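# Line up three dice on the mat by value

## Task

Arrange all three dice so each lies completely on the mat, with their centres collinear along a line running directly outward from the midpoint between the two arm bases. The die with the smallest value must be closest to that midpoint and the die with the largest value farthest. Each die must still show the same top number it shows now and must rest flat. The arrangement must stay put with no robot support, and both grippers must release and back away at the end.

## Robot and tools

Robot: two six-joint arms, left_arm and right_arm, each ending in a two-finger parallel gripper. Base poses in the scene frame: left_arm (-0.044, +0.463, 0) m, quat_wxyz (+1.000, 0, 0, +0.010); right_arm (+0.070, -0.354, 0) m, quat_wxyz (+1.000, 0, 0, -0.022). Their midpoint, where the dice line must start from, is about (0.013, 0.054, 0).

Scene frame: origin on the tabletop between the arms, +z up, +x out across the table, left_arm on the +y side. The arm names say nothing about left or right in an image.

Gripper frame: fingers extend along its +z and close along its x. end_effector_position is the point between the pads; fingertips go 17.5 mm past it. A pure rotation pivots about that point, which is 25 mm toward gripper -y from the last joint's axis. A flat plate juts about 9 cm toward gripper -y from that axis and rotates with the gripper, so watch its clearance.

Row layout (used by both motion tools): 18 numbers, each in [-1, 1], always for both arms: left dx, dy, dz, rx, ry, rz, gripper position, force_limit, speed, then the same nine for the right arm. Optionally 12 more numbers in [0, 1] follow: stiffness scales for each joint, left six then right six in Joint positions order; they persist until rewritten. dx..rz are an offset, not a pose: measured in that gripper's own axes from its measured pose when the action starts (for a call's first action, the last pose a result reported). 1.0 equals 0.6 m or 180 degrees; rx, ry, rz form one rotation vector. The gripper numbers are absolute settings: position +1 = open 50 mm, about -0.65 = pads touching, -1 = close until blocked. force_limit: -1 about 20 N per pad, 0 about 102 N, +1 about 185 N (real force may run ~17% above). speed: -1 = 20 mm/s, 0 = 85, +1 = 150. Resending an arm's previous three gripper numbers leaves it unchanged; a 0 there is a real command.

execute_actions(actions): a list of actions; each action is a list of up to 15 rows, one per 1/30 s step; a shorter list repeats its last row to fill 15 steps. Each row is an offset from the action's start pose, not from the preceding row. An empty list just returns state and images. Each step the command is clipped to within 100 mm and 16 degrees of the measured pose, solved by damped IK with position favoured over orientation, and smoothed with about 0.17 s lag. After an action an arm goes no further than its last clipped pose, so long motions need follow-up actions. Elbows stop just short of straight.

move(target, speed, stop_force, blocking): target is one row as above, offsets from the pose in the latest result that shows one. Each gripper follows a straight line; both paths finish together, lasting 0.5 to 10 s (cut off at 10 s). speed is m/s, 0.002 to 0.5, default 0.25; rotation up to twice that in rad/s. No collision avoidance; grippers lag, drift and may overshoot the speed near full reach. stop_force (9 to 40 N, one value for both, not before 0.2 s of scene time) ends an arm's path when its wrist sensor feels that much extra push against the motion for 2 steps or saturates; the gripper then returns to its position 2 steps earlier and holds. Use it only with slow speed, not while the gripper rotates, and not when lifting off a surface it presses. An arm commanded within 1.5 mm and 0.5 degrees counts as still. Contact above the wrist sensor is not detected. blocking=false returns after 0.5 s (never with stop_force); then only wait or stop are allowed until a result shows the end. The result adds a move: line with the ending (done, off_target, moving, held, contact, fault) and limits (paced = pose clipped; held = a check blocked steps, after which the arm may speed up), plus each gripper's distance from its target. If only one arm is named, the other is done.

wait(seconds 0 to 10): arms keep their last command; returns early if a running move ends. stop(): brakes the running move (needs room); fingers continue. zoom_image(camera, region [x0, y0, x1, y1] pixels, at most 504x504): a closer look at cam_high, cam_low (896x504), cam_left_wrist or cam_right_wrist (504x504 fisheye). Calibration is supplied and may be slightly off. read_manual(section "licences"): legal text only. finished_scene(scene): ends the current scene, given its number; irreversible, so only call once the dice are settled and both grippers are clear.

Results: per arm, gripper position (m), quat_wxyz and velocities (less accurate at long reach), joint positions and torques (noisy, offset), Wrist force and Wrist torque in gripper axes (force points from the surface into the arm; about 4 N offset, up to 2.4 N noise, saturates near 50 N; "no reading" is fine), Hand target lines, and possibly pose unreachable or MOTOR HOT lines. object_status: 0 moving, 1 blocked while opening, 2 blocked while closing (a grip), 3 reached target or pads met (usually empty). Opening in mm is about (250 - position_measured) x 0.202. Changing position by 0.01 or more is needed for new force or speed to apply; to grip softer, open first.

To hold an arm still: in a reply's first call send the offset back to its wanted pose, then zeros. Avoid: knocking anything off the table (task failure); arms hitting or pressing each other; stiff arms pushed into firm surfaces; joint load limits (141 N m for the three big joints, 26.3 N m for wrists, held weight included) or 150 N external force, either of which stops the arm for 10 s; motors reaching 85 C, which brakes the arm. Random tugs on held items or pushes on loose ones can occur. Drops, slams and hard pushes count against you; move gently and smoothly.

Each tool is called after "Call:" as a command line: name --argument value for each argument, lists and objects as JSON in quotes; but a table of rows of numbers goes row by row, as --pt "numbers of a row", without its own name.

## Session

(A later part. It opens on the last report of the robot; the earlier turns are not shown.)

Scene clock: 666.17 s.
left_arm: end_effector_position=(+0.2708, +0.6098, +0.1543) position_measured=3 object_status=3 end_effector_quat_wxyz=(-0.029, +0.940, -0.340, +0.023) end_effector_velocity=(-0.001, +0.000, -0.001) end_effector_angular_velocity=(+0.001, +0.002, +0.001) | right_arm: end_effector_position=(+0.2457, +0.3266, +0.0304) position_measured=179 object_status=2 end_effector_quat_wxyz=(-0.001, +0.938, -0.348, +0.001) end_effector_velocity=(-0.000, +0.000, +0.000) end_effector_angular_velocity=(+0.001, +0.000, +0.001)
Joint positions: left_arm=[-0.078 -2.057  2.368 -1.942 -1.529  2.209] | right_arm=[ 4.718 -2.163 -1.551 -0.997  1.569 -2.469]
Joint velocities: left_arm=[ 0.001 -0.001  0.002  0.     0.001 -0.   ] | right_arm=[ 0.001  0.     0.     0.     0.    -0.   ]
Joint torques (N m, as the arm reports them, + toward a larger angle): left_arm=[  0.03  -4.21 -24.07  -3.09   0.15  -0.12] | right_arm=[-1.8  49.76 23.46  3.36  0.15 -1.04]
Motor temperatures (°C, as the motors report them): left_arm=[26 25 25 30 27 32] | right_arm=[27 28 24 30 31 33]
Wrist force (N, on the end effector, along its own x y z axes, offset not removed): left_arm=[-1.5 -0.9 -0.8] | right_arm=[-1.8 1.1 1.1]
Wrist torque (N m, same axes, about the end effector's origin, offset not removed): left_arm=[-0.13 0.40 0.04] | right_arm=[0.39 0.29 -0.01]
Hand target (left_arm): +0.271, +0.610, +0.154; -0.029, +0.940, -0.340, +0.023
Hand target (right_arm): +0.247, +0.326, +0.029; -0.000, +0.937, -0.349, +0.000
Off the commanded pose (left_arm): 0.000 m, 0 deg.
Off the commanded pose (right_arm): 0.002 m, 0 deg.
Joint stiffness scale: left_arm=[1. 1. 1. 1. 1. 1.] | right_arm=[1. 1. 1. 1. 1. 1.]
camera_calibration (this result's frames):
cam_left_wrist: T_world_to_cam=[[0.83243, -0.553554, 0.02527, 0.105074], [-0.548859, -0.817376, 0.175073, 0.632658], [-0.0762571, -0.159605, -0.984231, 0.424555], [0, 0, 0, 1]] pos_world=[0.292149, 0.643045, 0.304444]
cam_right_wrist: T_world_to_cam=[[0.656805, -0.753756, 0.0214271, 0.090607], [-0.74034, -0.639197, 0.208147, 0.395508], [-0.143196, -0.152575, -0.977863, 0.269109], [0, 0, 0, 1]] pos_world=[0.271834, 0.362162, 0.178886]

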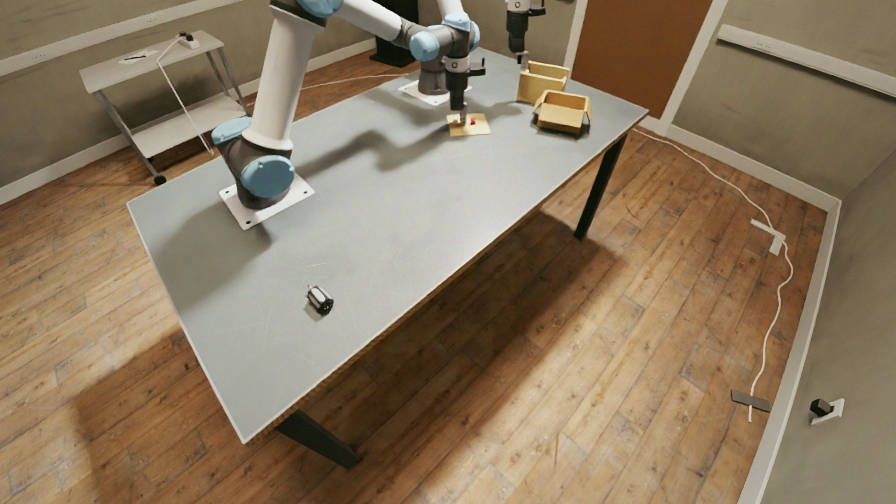

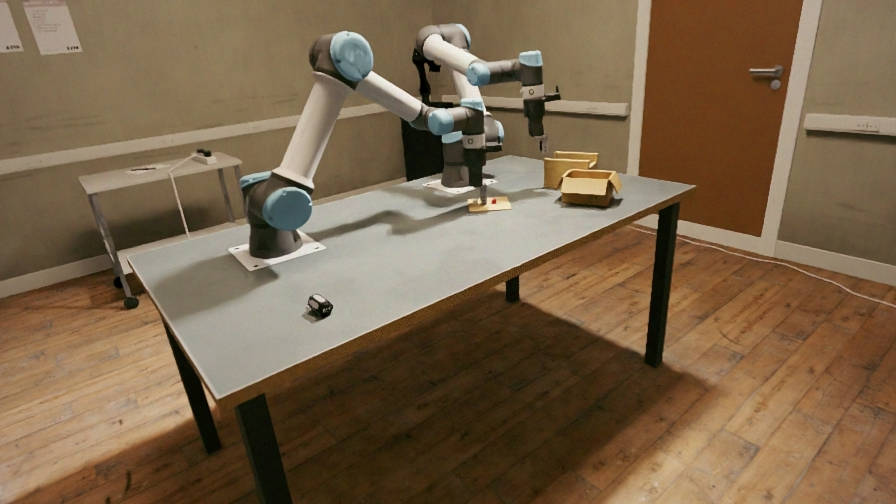

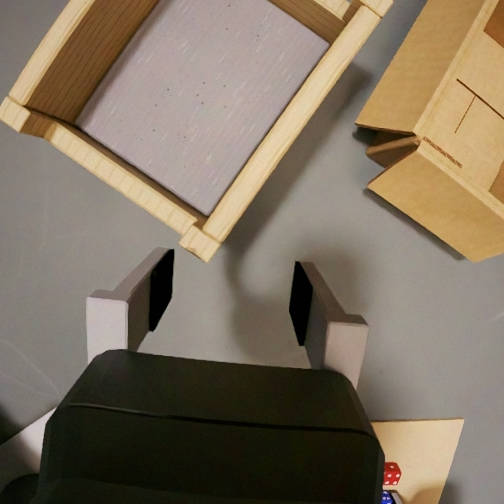

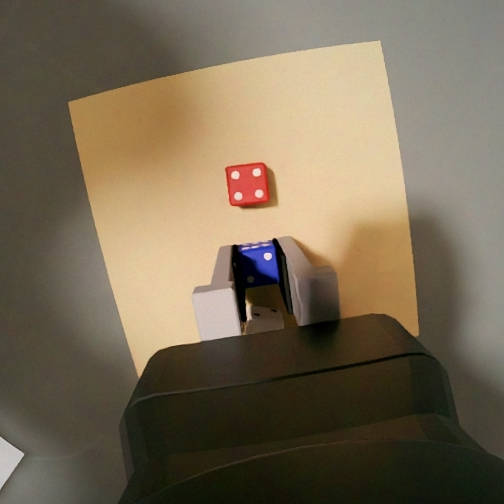

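Call:
execute_actions --actions '[ [ [0,0,0,0,0,0,1,-0.5,0.5, 0.00078,0,0.0012,0,0,0,-1,-0.5,-0.25], [0,0,0,0,0,0,1,-0.5,0.5, 0.00222,0,0.00384,0,0,0,-1,-0.5,-0.25], [0,0,0,0,0,0,1,-0.5,0.5, 0.003,0,0.00647,0,0,0,-1,-0.5,-0.25], [0,0,0,0,0,0,1,-0.5,0.5, 0.003,0,0.00767,0,0,0,-1,-0.5,-0.25], [0,0,0,0,0,0,1,-0.5,0.5, 0.003,0,0.00767,0,0,0,-1,-0.5,-0.25], [0,0,0,0,0,0,1,-0.5,0.5, 0.003,0,0.00767,0,0,0,-1,-0.5,-0.25], [0,0,0,0,0,0,1,-0.5,0.5, 0.003,0,0.00767,0,0,0,-1,-0.5,-0.25], [0,0,0,0,0,0,1,-0.5,0.5, 0.003,0,0.00767,0,0,0,-1,-0.5,-0.25], [0,0,0,0,0,0,1,-0.5,0.5, 0.003,0,0.00767,0,0,0,-1,-0.5,-0.25], [0,0,0,0,0,0,1,-0.5,0.5, 0.003,0,0.00767,0,0,0,-1,-0.5,-0.25], [0,0,0,0,0,0,1,-0.5,0.5, 0.003,0,0.00767,0,0,0,-1,-0.5,-0.25], [0,0,0,0,0,0,1,-0.5,0.5, 0.003,0,0.00767,0,0,0,0.6,-0.5,0.5] ] ]'

Scene clock: 735.60 s.
left_arm: end_effector_position=(+0.2708, +0.6098, +0.1543) position_measured=3 object_status=3 end_effector_quat_wxyz=(-0.029, +0.940, -0.340, +0.023) end_effector_velocity=(+0.000, +0.000, +0.000) end_effector_angular_velocity=(-0.001, +0.000, +0.002) | right_arm: end_effector_position=(+0.2457, +0.3274, +0.0288) position_measured=111 object_status=0 end_effector_quat_wxyz=(-0.003, +0.938, -0.348, -0.000) end_effector_velocity=(-0.001, +0.001, +0.000) end_effector_angular_velocity=(+0.003, -0.000, +0.001)
Joint positions: left_arm=[-0.078 -2.057  2.368 -1.942 -1.529  2.209] | right_arm=[ 4.718 -2.165 -1.554 -0.987  1.569 -2.47 ]
Joint velocities: left_arm=[ 0.001  0.001 -0.001 -0.    -0.    -0.001] | right_arm=[ 0.002 -0.    -0.     0.004  0.     0.   ]
Joint torques (N m, as the arm reports them, + toward a larger angle): left_arm=[  0.    -3.66 -23.88  -3.13   0.21  -0.19] | right_arm=[-1.52 48.1  22.34  3.06 -0.15 -1.22]
Motor temperatures (°C, as the motors report them): left_arm=[26 25 25 30 27 32] | right_arm=[27 28 24 30 31 33]
Wrist force (N, on the end effector, along its own x y z axes, offset not removed): left_arm=[-0.1 -1.3 -0.1] | right_arm=[-2.1 -5.8 -1.1]
Wrist torque (N m, same axes, about the end effector's origin, offset not removed): left_arm=[-0.15 0.14 0.06] | right_arm=[-1.00 0.19 -0.06]
Hand target (left_arm): +0.271, +0.610, +0.154; -0.029, +0.940, -0.340, +0.023
Hand target (right_arm): +0.247, +0.325, +0.026; -0.001, +0.938, -0.348, +0.001
Off the commanded pose (left_arm): 0.000 m, 0 deg.
Off the commanded pose (right_arm): 0.004 m, 0 deg.
Joint stiffness scale: left_arm=[1. 1. 1. 1. 1. 1.] | right_arm=[1. 1. 1. 1. 1. 1.]
camera_calibration (this result's frames):
cam_left_wrist: T_world_to_cam=[[0.83243, -0.553554, 0.02527, 0.105074], [-0.548859, -0.817376, 0.175073, 0.632658], [-0.0762571, -0.159605, -0.984231, 0.424555], [0, 0, 0, 1]] pos_world=[0.292149, 0.643045, 0.304444]
cam_right_wrist: T_world_to_cam=[[0.65753, -0.753212, 0.0180503, 0.0909536], [-0.739758, -0.640871, 0.205042, 0.396833], [-0.142872, -0.148174, -0.978587, 0.26617], [0, 0, 0, 1]] pos_world=[0.271784, 0.362266, 0.177461]

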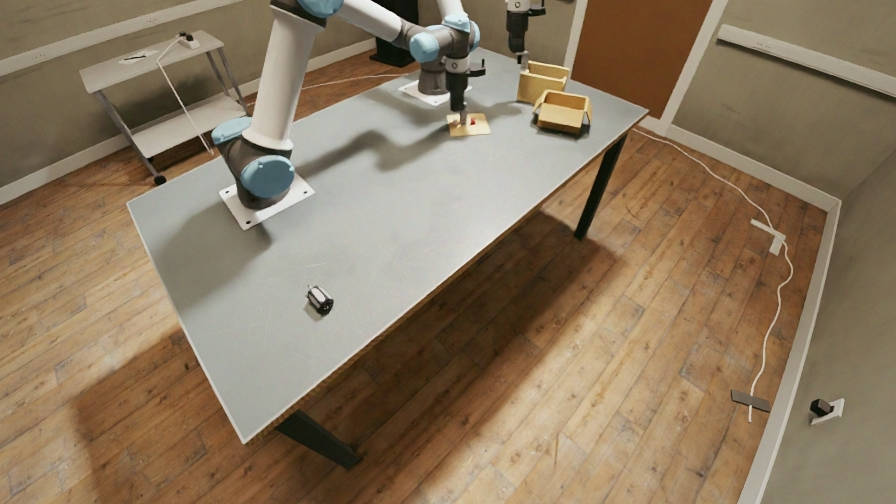

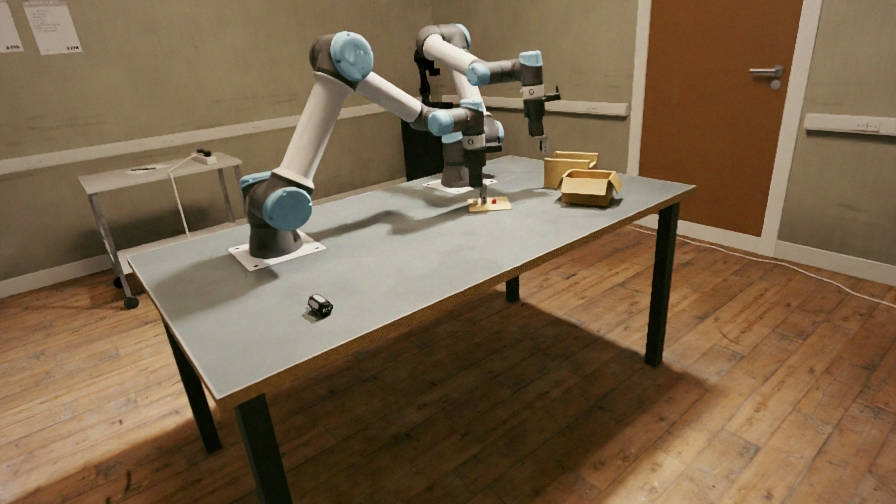

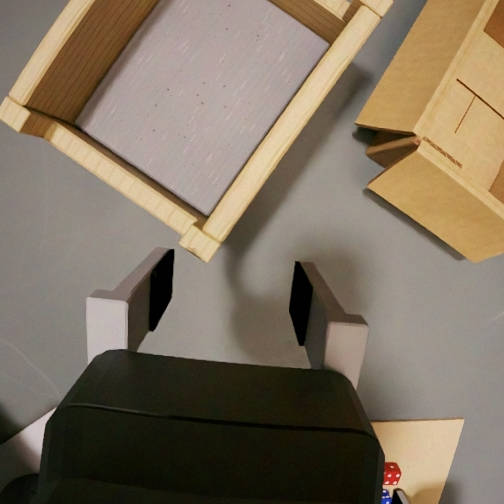

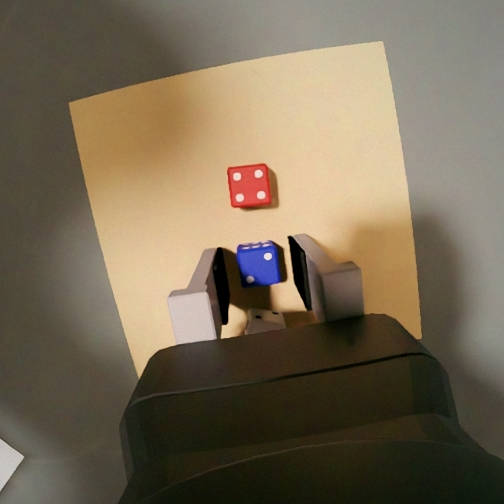

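Call:
execute_actions --actions '[]'

Call:
zoom_image --camera "cam_right_wrist" --region '[170, 150, 360, 340]'

Scene clock: 738.13 s.
left_arm: end_effector_position=(+0.2708, +0.6098, +0.1543) position_measured=3 object_status=3 end_effector_quat_wxyz=(-0.029, +0.940, -0.340, +0.023) end_effector_velocity=(+0.000, -0.000, +0.000) end_effector_angular_velocity=(+0.000, -0.000, +0.001) | right_arm: end_effector_position=(+0.2457, +0.3275, +0.0288) position_measured=63 object_status=3 end_effector_quat_wxyz=(-0.003, +0.938, -0.348, -0.000) end_effector_velocity=(+0.000, -0.001, -0.000) end_effector_angular_velocity=(-0.001, +0.000, -0.001)
Joint positions: left_arm=[-0.078 -2.057  2.368 -1.942 -1.529  2.209] | right_arm=[ 4.718 -2.165 -1.554 -0.987  1.569 -2.47 ]
Joint velocities: left_arm=[-0.     0.    -0.     0.     0.    -0.001] | right_arm=[-0.001  0.    -0.001  0.     0.     0.   ]
Joint torques (N m, as the arm reports them, + toward a larger angle): left_arm=[ -0.34  -3.45 -24.1   -2.99   0.1   -0.12] | right_arm=[-0.78 48.57 21.45  3.25 -0.15 -1.02]
Motor temperatures (°C, as the motors report them): left_arm=[26 25 25 30 27 32] | right_arm=[27 28 24 30 31 33]
Wrist force (N, on the end effector, along its own x y z axes, offset not removed): left_arm=[-1.2 2.0 1.5] | right_arm=[-2.4 3.7 2.2]
Wrist torque (N m, same axes, about the end effector's origin, offset not removed): left_arm=[0.39 0.21 0.08] | right_arm=[0.75 0.49 0.06]
Hand target (left_arm): +0.271, +0.610, +0.154; -0.029, +0.940, -0.340, +0.023
Hand target (right_arm): +0.247, +0.325, +0.026; -0.001, +0.938, -0.348, +0.001
Off the commanded pose (left_arm): 0.000 m, 0 deg.
Off the commanded pose (right_arm): 0.004 m, 0 deg.
Joint stiffness scale: left_arm=[1. 1. 1. 1. 1. 1.] | right_arm=[1. 1. 1. 1. 1. 1.]
camera_calibration (this result's frames):
cam_left_wrist: T_world_to_cam=[[0.83243, -0.553554, 0.0252701, 0.105074], [-0.548859, -0.817376, 0.175073, 0.632658], [-0.076257, -0.159605, -0.984231, 0.424555], [0, 0, 0, 1]] pos_world=[0.292149, 0.643045, 0.304444]
cam_right_wrist: T_world_to_cam=[[0.65756, -0.753193, 0.0177618, 0.0910269], [-0.739735, -0.640982, 0.204776, 0.396934], [-0.142851, -0.147792, -0.978648, 0.266104], [0, 0, 0, 1]] pos_world=[0.271783, 0.362316, 0.177523]

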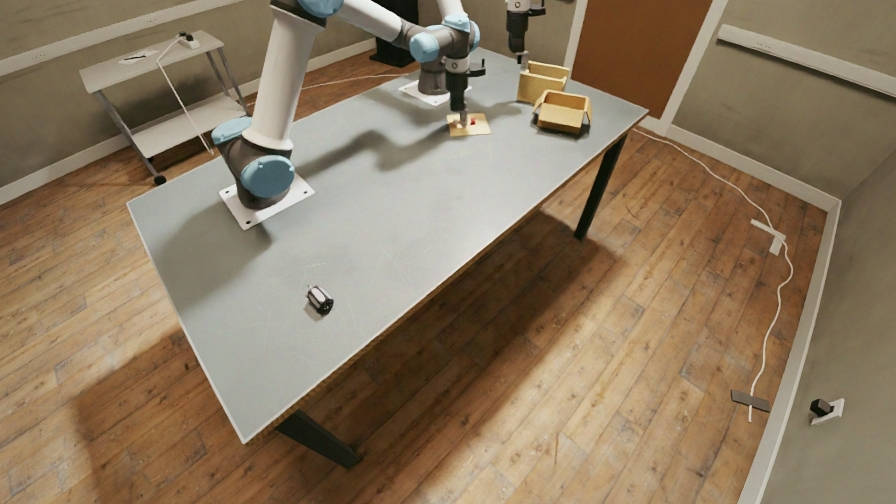

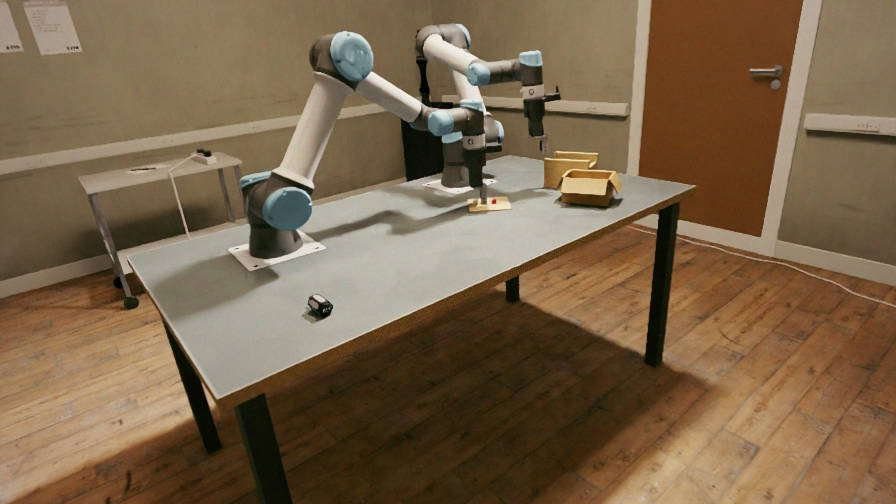

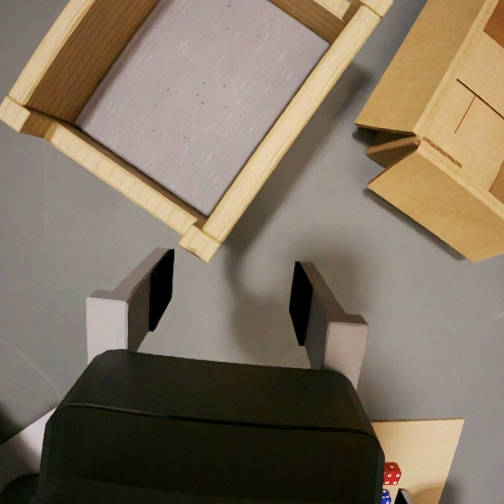

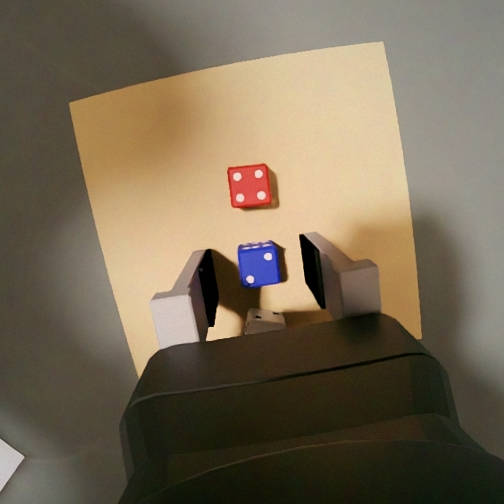

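Region (170, 150, 360, 340) of cam_right_wrist's 504x504 image, scaled by 2.653, with more detail than that image has.

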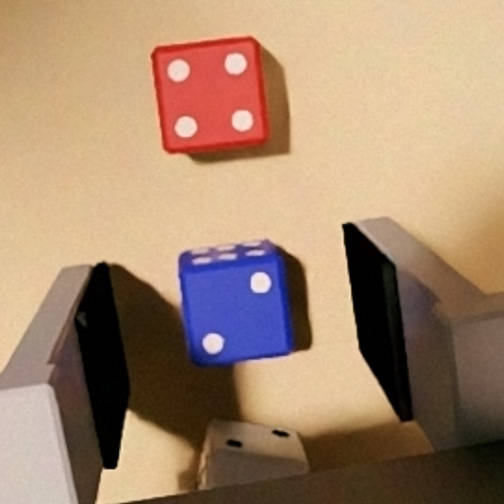

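Call:
execute_actions --actions '[ [ [0,0,0,0,0,0,1,-0.5,0.5, 0,0.00147,-0.00024,-0.00005,0.00002,0,0.6,-0.5,0.5], [0,0,0,0,0,0,1,-0.5,0.5, 0,0.00546,-0.00086,-0.00019,0.00007,0,0.6,-0.5,0.5], [0,0,0,0,0,0,1,-0.5,0.5, 0,0.01134,-0.00165,-0.00039,0.00014,0,0.6,-0.5,0.5], [0,0,0,0,0,0,1,-0.5,0.5, 0,0.01848,-0.00244,-0.00063,0.00024,0,0.6,-0.5,0.5], [0,0,0,0,0,0,1,-0.5,0.5, 0,0.02625,-0.00306,-0.0009,0.00034,0,0.6,-0.5,0.5], [0,0,0,0,0,0,1,-0.5,0.5, 0,0.03402,-0.0033,-0.00117,0.00043,0,0.6,-0.5,0.5], [0,0,0,0,0,0,1,-0.5,0.5, 0,0.04116,-0.0033,-0.00141,0.00053,0,0.6,-0.5,0.5], [0,0,0,0,0,0,1,-0.5,0.5, 0,0.04704,-0.0033,-0.00161,0.0006,0,0.6,-0.5,0.5], [0,0,0,0,0,0,1,-0.5,0.5, 0,0.05103,-0.0033,-0.00175,0.00065,0,0.6,-0.5,0.5], [0,0,0,0,0,0,1,-0.5,0.5, 0,0.0525,-0.0033,-0.0018,0.00067,0,0.6,-0.5,0.5], [0,0,0,0,0,0,1,-0.5,0.5, 0,0.0525,-0.0033,-0.0018,0.00067,0,-1,-0.8,0] ], [ [0,0,0,0,0,0,1,-0.5,0.5, 0,0.002,-0.001,0,0,0,-1,-0.8,0], [0,0,0,0,0,0,1,-0.5,0.5, 0,0.002,-0.001,0,0,0,-1,-0.8,0], [0,0,0,0,0,0,1,-0.5,0.5, 0,0.002,-0.001,0,0,0,-1,-0.8,0], [0,0,0,0,0,0,1,-0.5,0.5, 0,0.002,-0.001,0,0,0,-1,-0.8,0], [0,0,0,0,0,0,1,-0.5,0.5, 0,0.002,-0.001,0,0,0,-1,-0.8,0], [0,0,0,0,0,0,1,-0.5,0.5, 0,0.002,-0.001,0,0,0,-1,-0.8,0], [0,0,0,0,0,0,1,-0.5,0.5, 0,0.002,-0.001,0,0,0,-1,-0.8,0], [0,0,0,0,0,0,1,-0.5,0.5, 0,0.002,-0.001,0,0,0,1,-0.5,0.5], [0,0,0,0,0,0,1,-0.5,0.5, 0,0.002,-0.00261,0,0,0,1,-0.5,0.5], [0,0,0,0,0,0,1,-0.5,0.5, 0,0.002,-0.00721,0,0,0,1,-0.5,0.5], [0,0,0,0,0,0,1,-0.5,0.5, 0,0.002,-0.01447,0,0,0,1,-0.5,0.5], [0,0,0,0,0,0,1,-0.5,0.5, 0,0.00366,-0.02405,0,0,0,1,-0.5,0.5], [0,0,0,0,0,0,1,-0.5,0.5, 0,0.00838,-0.03564,0,0,0,1,-0.5,0.5], [0,0,0,0,0,0,1,-0.5,0.5, 0,0.01574,-0.04888,0,0,0,1,-0.5,0.5], [0,0,0,0,0,0,1,-0.5,0.5, 0,0.02534,-0.06346,0,0,0,1,-0.5,0.5] ], [ [0,0,0,0,0,0,1,-0.5,0.5, 0,0.03477,-0.07296,0,0,0,1,-0.5,0.5], [0,0,0,0,0,0,1,-0.5,0.5, 0,0.04763,-0.0892,0,0,0,1,-0.5,0.5], [0,0,0,0,0,0,1,-0.5,0.5, 0,0.0615,-0.10577,0,0,0,1,-0.5,0.5], [0,0,0,0,0,0,1,-0.5,0.5, 0,0.07599,-0.12234,0,0,0,1,-0.5,0.5], [0,0,0,0,0,0,1,-0.5,0.5, 0,0.09068,-0.13858,0,0,0,1,-0.5,0.5], [0,0,0,0,0,0,1,-0.5,0.5, 0,0.10517,-0.15415,0,0,0,1,-0.5,0.5], [0,0,0,0,0,0,1,-0.5,0.5, 0,0.11904,-0.16873,0,0,0,1,-0.5,0.5], [0,0,0,0,0,0,1,-0.5,0.5, 0,0.1319,-0.18197,0,0,0,1,-0.5,0.5], [0,0,0,0,0,0,1,-0.5,0.5, 0,0.14333,-0.19355,0,0,0,1,-0.5,0.5], [0,0,0,0,0,0,1,-0.5,0.5, 0,0.15293,-0.20314,0,0,0,1,-0.5,0.5], [0,0,0,0,0,0,1,-0.5,0.5, 0,0.16029,-0.2104,0,0,0,1,-0.5,0.5], [0,0,0,0,0,0,1,-0.5,0.5, 0,0.16501,-0.215,0,0,0,1,-0.5,0.5], [0,0,0,0,0,0,1,-0.5,0.5, 0,0.16667,-0.21661,0,0,0,1,-0.5,0.5] ] ]'

Scene clock: 778.43 s.
left_arm: end_effector_position=(+0.2708, +0.6098, +0.1543) position_measured=3 object_status=3 end_effector_quat_wxyz=(-0.029, +0.940, -0.340, +0.023) end_effector_velocity=(+0.000, -0.001, +0.000) end_effector_angular_velocity=(-0.003, -0.001, +0.001) | right_arm: end_effector_position=(+0.1705, +0.2416, +0.1562) position_measured=3 object_status=3 end_effector_quat_wxyz=(-0.003, +0.939, -0.344, -0.002) end_effector_velocity=(-0.092, -0.100, +0.162) end_effector_angular_velocity=(+0.032, +0.005, +0.006)
Joint positions: left_arm=[-0.078 -2.057  2.368 -1.942 -1.529  2.209] | right_arm=[ 4.841 -1.813 -1.714 -1.178  1.572 -2.354]
Joint velocities: left_arm=[-0.001 -0.001 -0.     0.    -0.002 -0.002] | right_arm=[ 0.177  0.414 -0.095 -0.287  0.001  0.171]
Joint torques (N m, as the arm reports them, + toward a larger angle): left_arm=[ -0.5   -3.65 -23.77  -3.01   0.07  -0.16] | right_arm=[-2.22 25.68 22.02  2.83 -0.06  0.21]
Motor temperatures (°C, as the motors report them): left_arm=[26 25 25 30 27 32] | right_arm=[27 28 24 30 31 33]
Wrist force (N, on the end effector, along its own x y z axes, offset not removed): left_arm=[-0.2 -0.4 0.6] | right_arm=[-3.9 1.8 -0.4]
Wrist torque (N m, same axes, about the end effector's origin, offset not removed): left_arm=[0.20 0.00 0.05] | right_arm=[0.36 0.50 0.15]
Hand target (left_arm): +0.271, +0.610, +0.154; -0.029, +0.940, -0.340, +0.023
Hand target (right_arm): +0.162, +0.227, +0.164; +0.005, +0.938, -0.347, +0.002
Off the commanded pose (left_arm): 0.000 m, 0 deg.
Off the commanded pose (right_arm): 0.020 m, 1 deg.
Joint stiffness scale: left_arm=[1. 1. 1. 1. 1. 1.] | right_arm=[1. 1. 1. 1. 1. 1.]
camera_calibration (this result's frames):
cam_left_wrist: T_world_to_cam=[[0.83243, -0.553554, 0.02527, 0.105074], [-0.548859, -0.817376, 0.175073, 0.632658], [-0.0762571, -0.159605, -0.984231, 0.424555], [0, 0, 0, 1]] pos_world=[0.292149, 0.643045, 0.304444]
cam_right_wrist: T_world_to_cam=[[0.662718, -0.748732, 0.0143046, 0.0720728], [-0.734576, -0.646237, 0.206821, 0.260272], [-0.145609, -0.147572, -0.978274, 0.367684], [0, 0, 0, 1]] pos_world=[0.196963, 0.27642, 0.304835]

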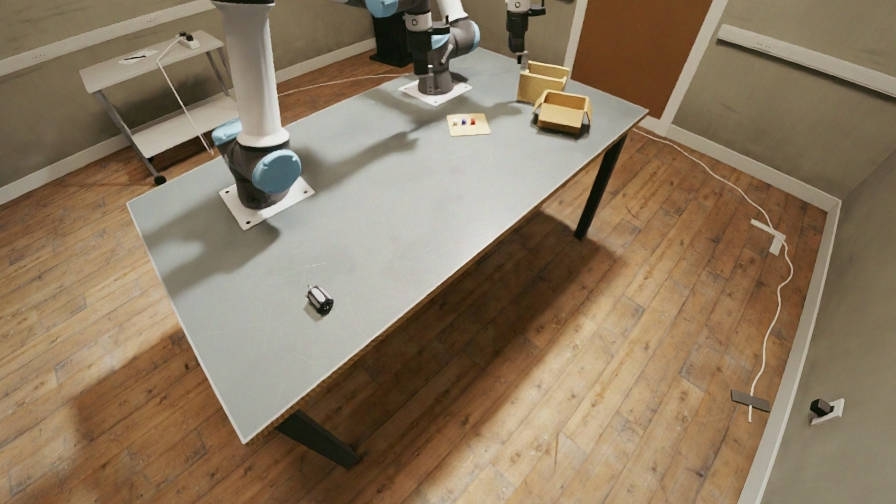

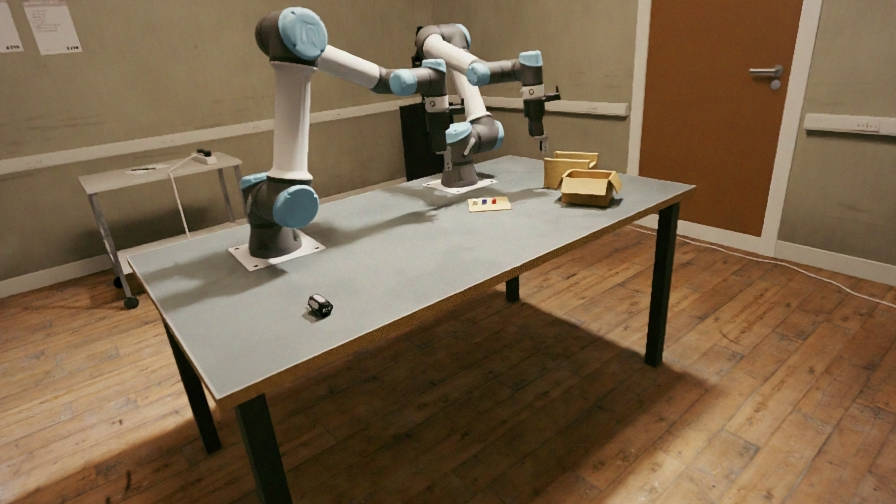

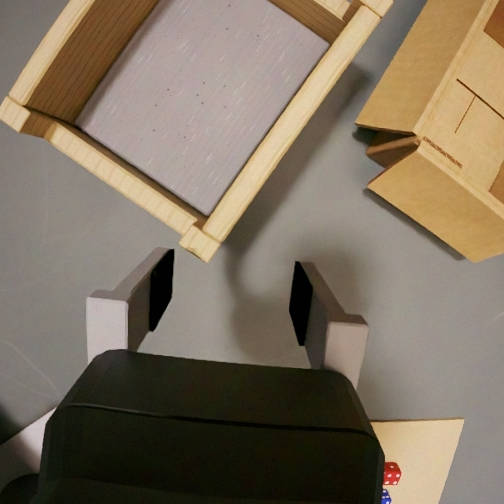

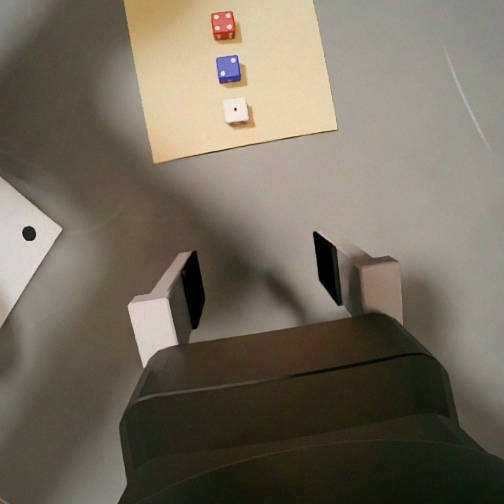

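Call:
execute_actions --actions '[]'

Scene clock: 781.53 s.
left_arm: end_effector_position=(+0.2708, +0.6098, +0.1543) position_measured=3 object_status=3 end_effector_quat_wxyz=(-0.029, +0.940, -0.340, +0.023) end_effector_velocity=(+0.001, +0.000, +0.001) end_effector_angular_velocity=(+0.001, -0.003, +0.001) | right_arm: end_effector_position=(+0.1635, +0.2284, +0.1658) position_measured=3 object_status=3 end_effector_quat_wxyz=(+0.003, +0.938, -0.348, +0.001) end_effector_velocity=(-0.001, +0.000, +0.000) end_effector_angular_velocity=(+0.001, -0.000, +0.002)
Joint positions: left_arm=[-0.078 -2.057  2.368 -1.942 -1.529  2.209] | right_arm=[ 4.856 -1.78  -1.724 -1.215  1.572 -2.331]
Joint velocities: left_arm=[ 0.001 -0.002 -0.002 -0.     0.001 -0.   ] | right_arm=[ 0.002  0.     0.     0.    -0.     0.   ]
Joint torques (N m, as the arm reports them, + toward a larger angle): left_arm=[  0.21  -3.5  -23.65  -3.23   0.11  -0.16] | right_arm=[ 2.01 36.07 24.69  3.    0.07  0.14]
Motor temperatures (°C, as the motors report them): left_arm=[26 25 25 30 27 32] | right_arm=[27 28 24 30 31 33]
Wrist force (N, on the end effector, along its own x y z axes, offset not removed): left_arm=[-1.7 3.6 0.0] | right_arm=[-2.6 -1.0 -0.2]
Wrist torque (N m, same axes, about the end effector's origin, offset not removed): left_arm=[0.74 0.14 0.05] | right_arm=[-0.13 0.35 0.05]
Hand target (left_arm): +0.271, +0.610, +0.154; -0.029, +0.940, -0.340, +0.023
Hand target (right_arm): +0.162, +0.227, +0.164; +0.005, +0.938, -0.347, +0.002
Off the commanded pose (left_arm): 0.000 m, 0 deg.
Off the commanded pose (right_arm): 0.003 m, 0 deg.
Joint stiffness scale: left_arm=[1. 1. 1. 1. 1. 1.] | right_arm=[1. 1. 1. 1. 1. 1.]
camera_calibration (this result's frames):
cam_left_wrist: T_world_to_cam=[[0.83243, -0.553554, 0.02527, 0.105074], [-0.548859, -0.817376, 0.175073, 0.632658], [-0.076257, -0.159605, -0.984231, 0.424555], [0, 0, 0, 1]] pos_world=[0.292149, 0.643045, 0.304444]
cam_right_wrist: T_world_to_cam=[[0.657191, -0.753267, 0.0262481, 0.0666708], [-0.739563, -0.637732, 0.215278, 0.242045], [-0.145422, -0.16089, -0.9762, 0.376819], [0, 0, 0, 1]] pos_world=[0.18999, 0.265208, 0.313994]

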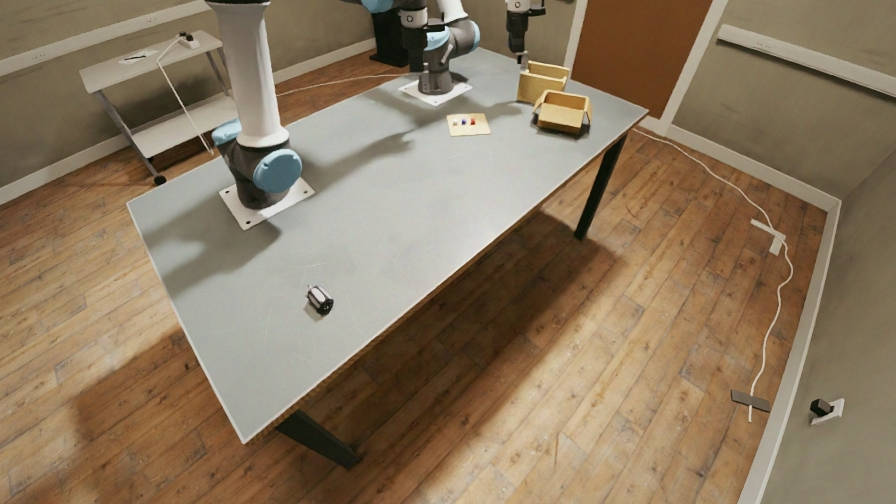

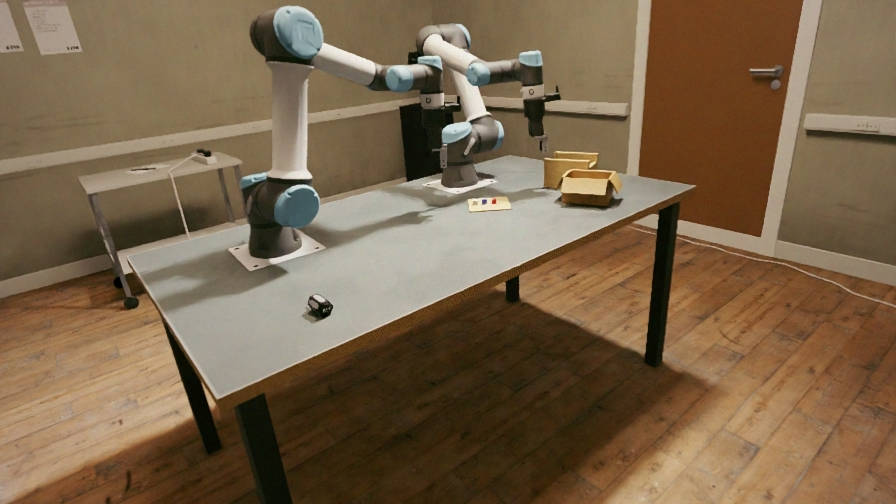

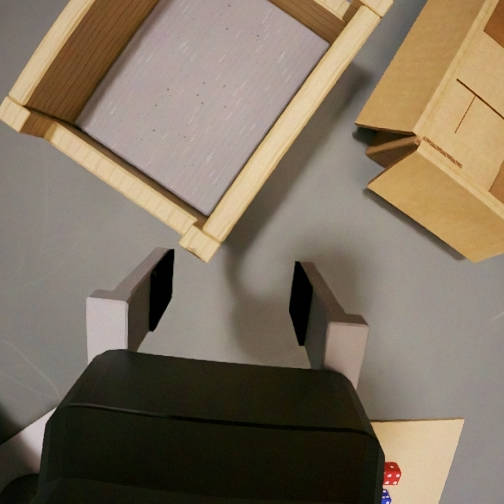

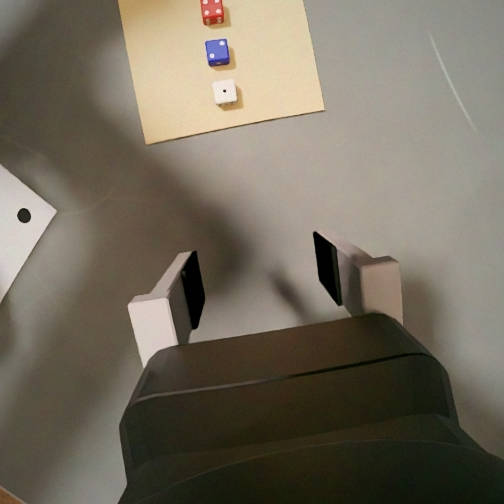

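Call:
finished_scene --scene 2

The scene is finished: the task was done.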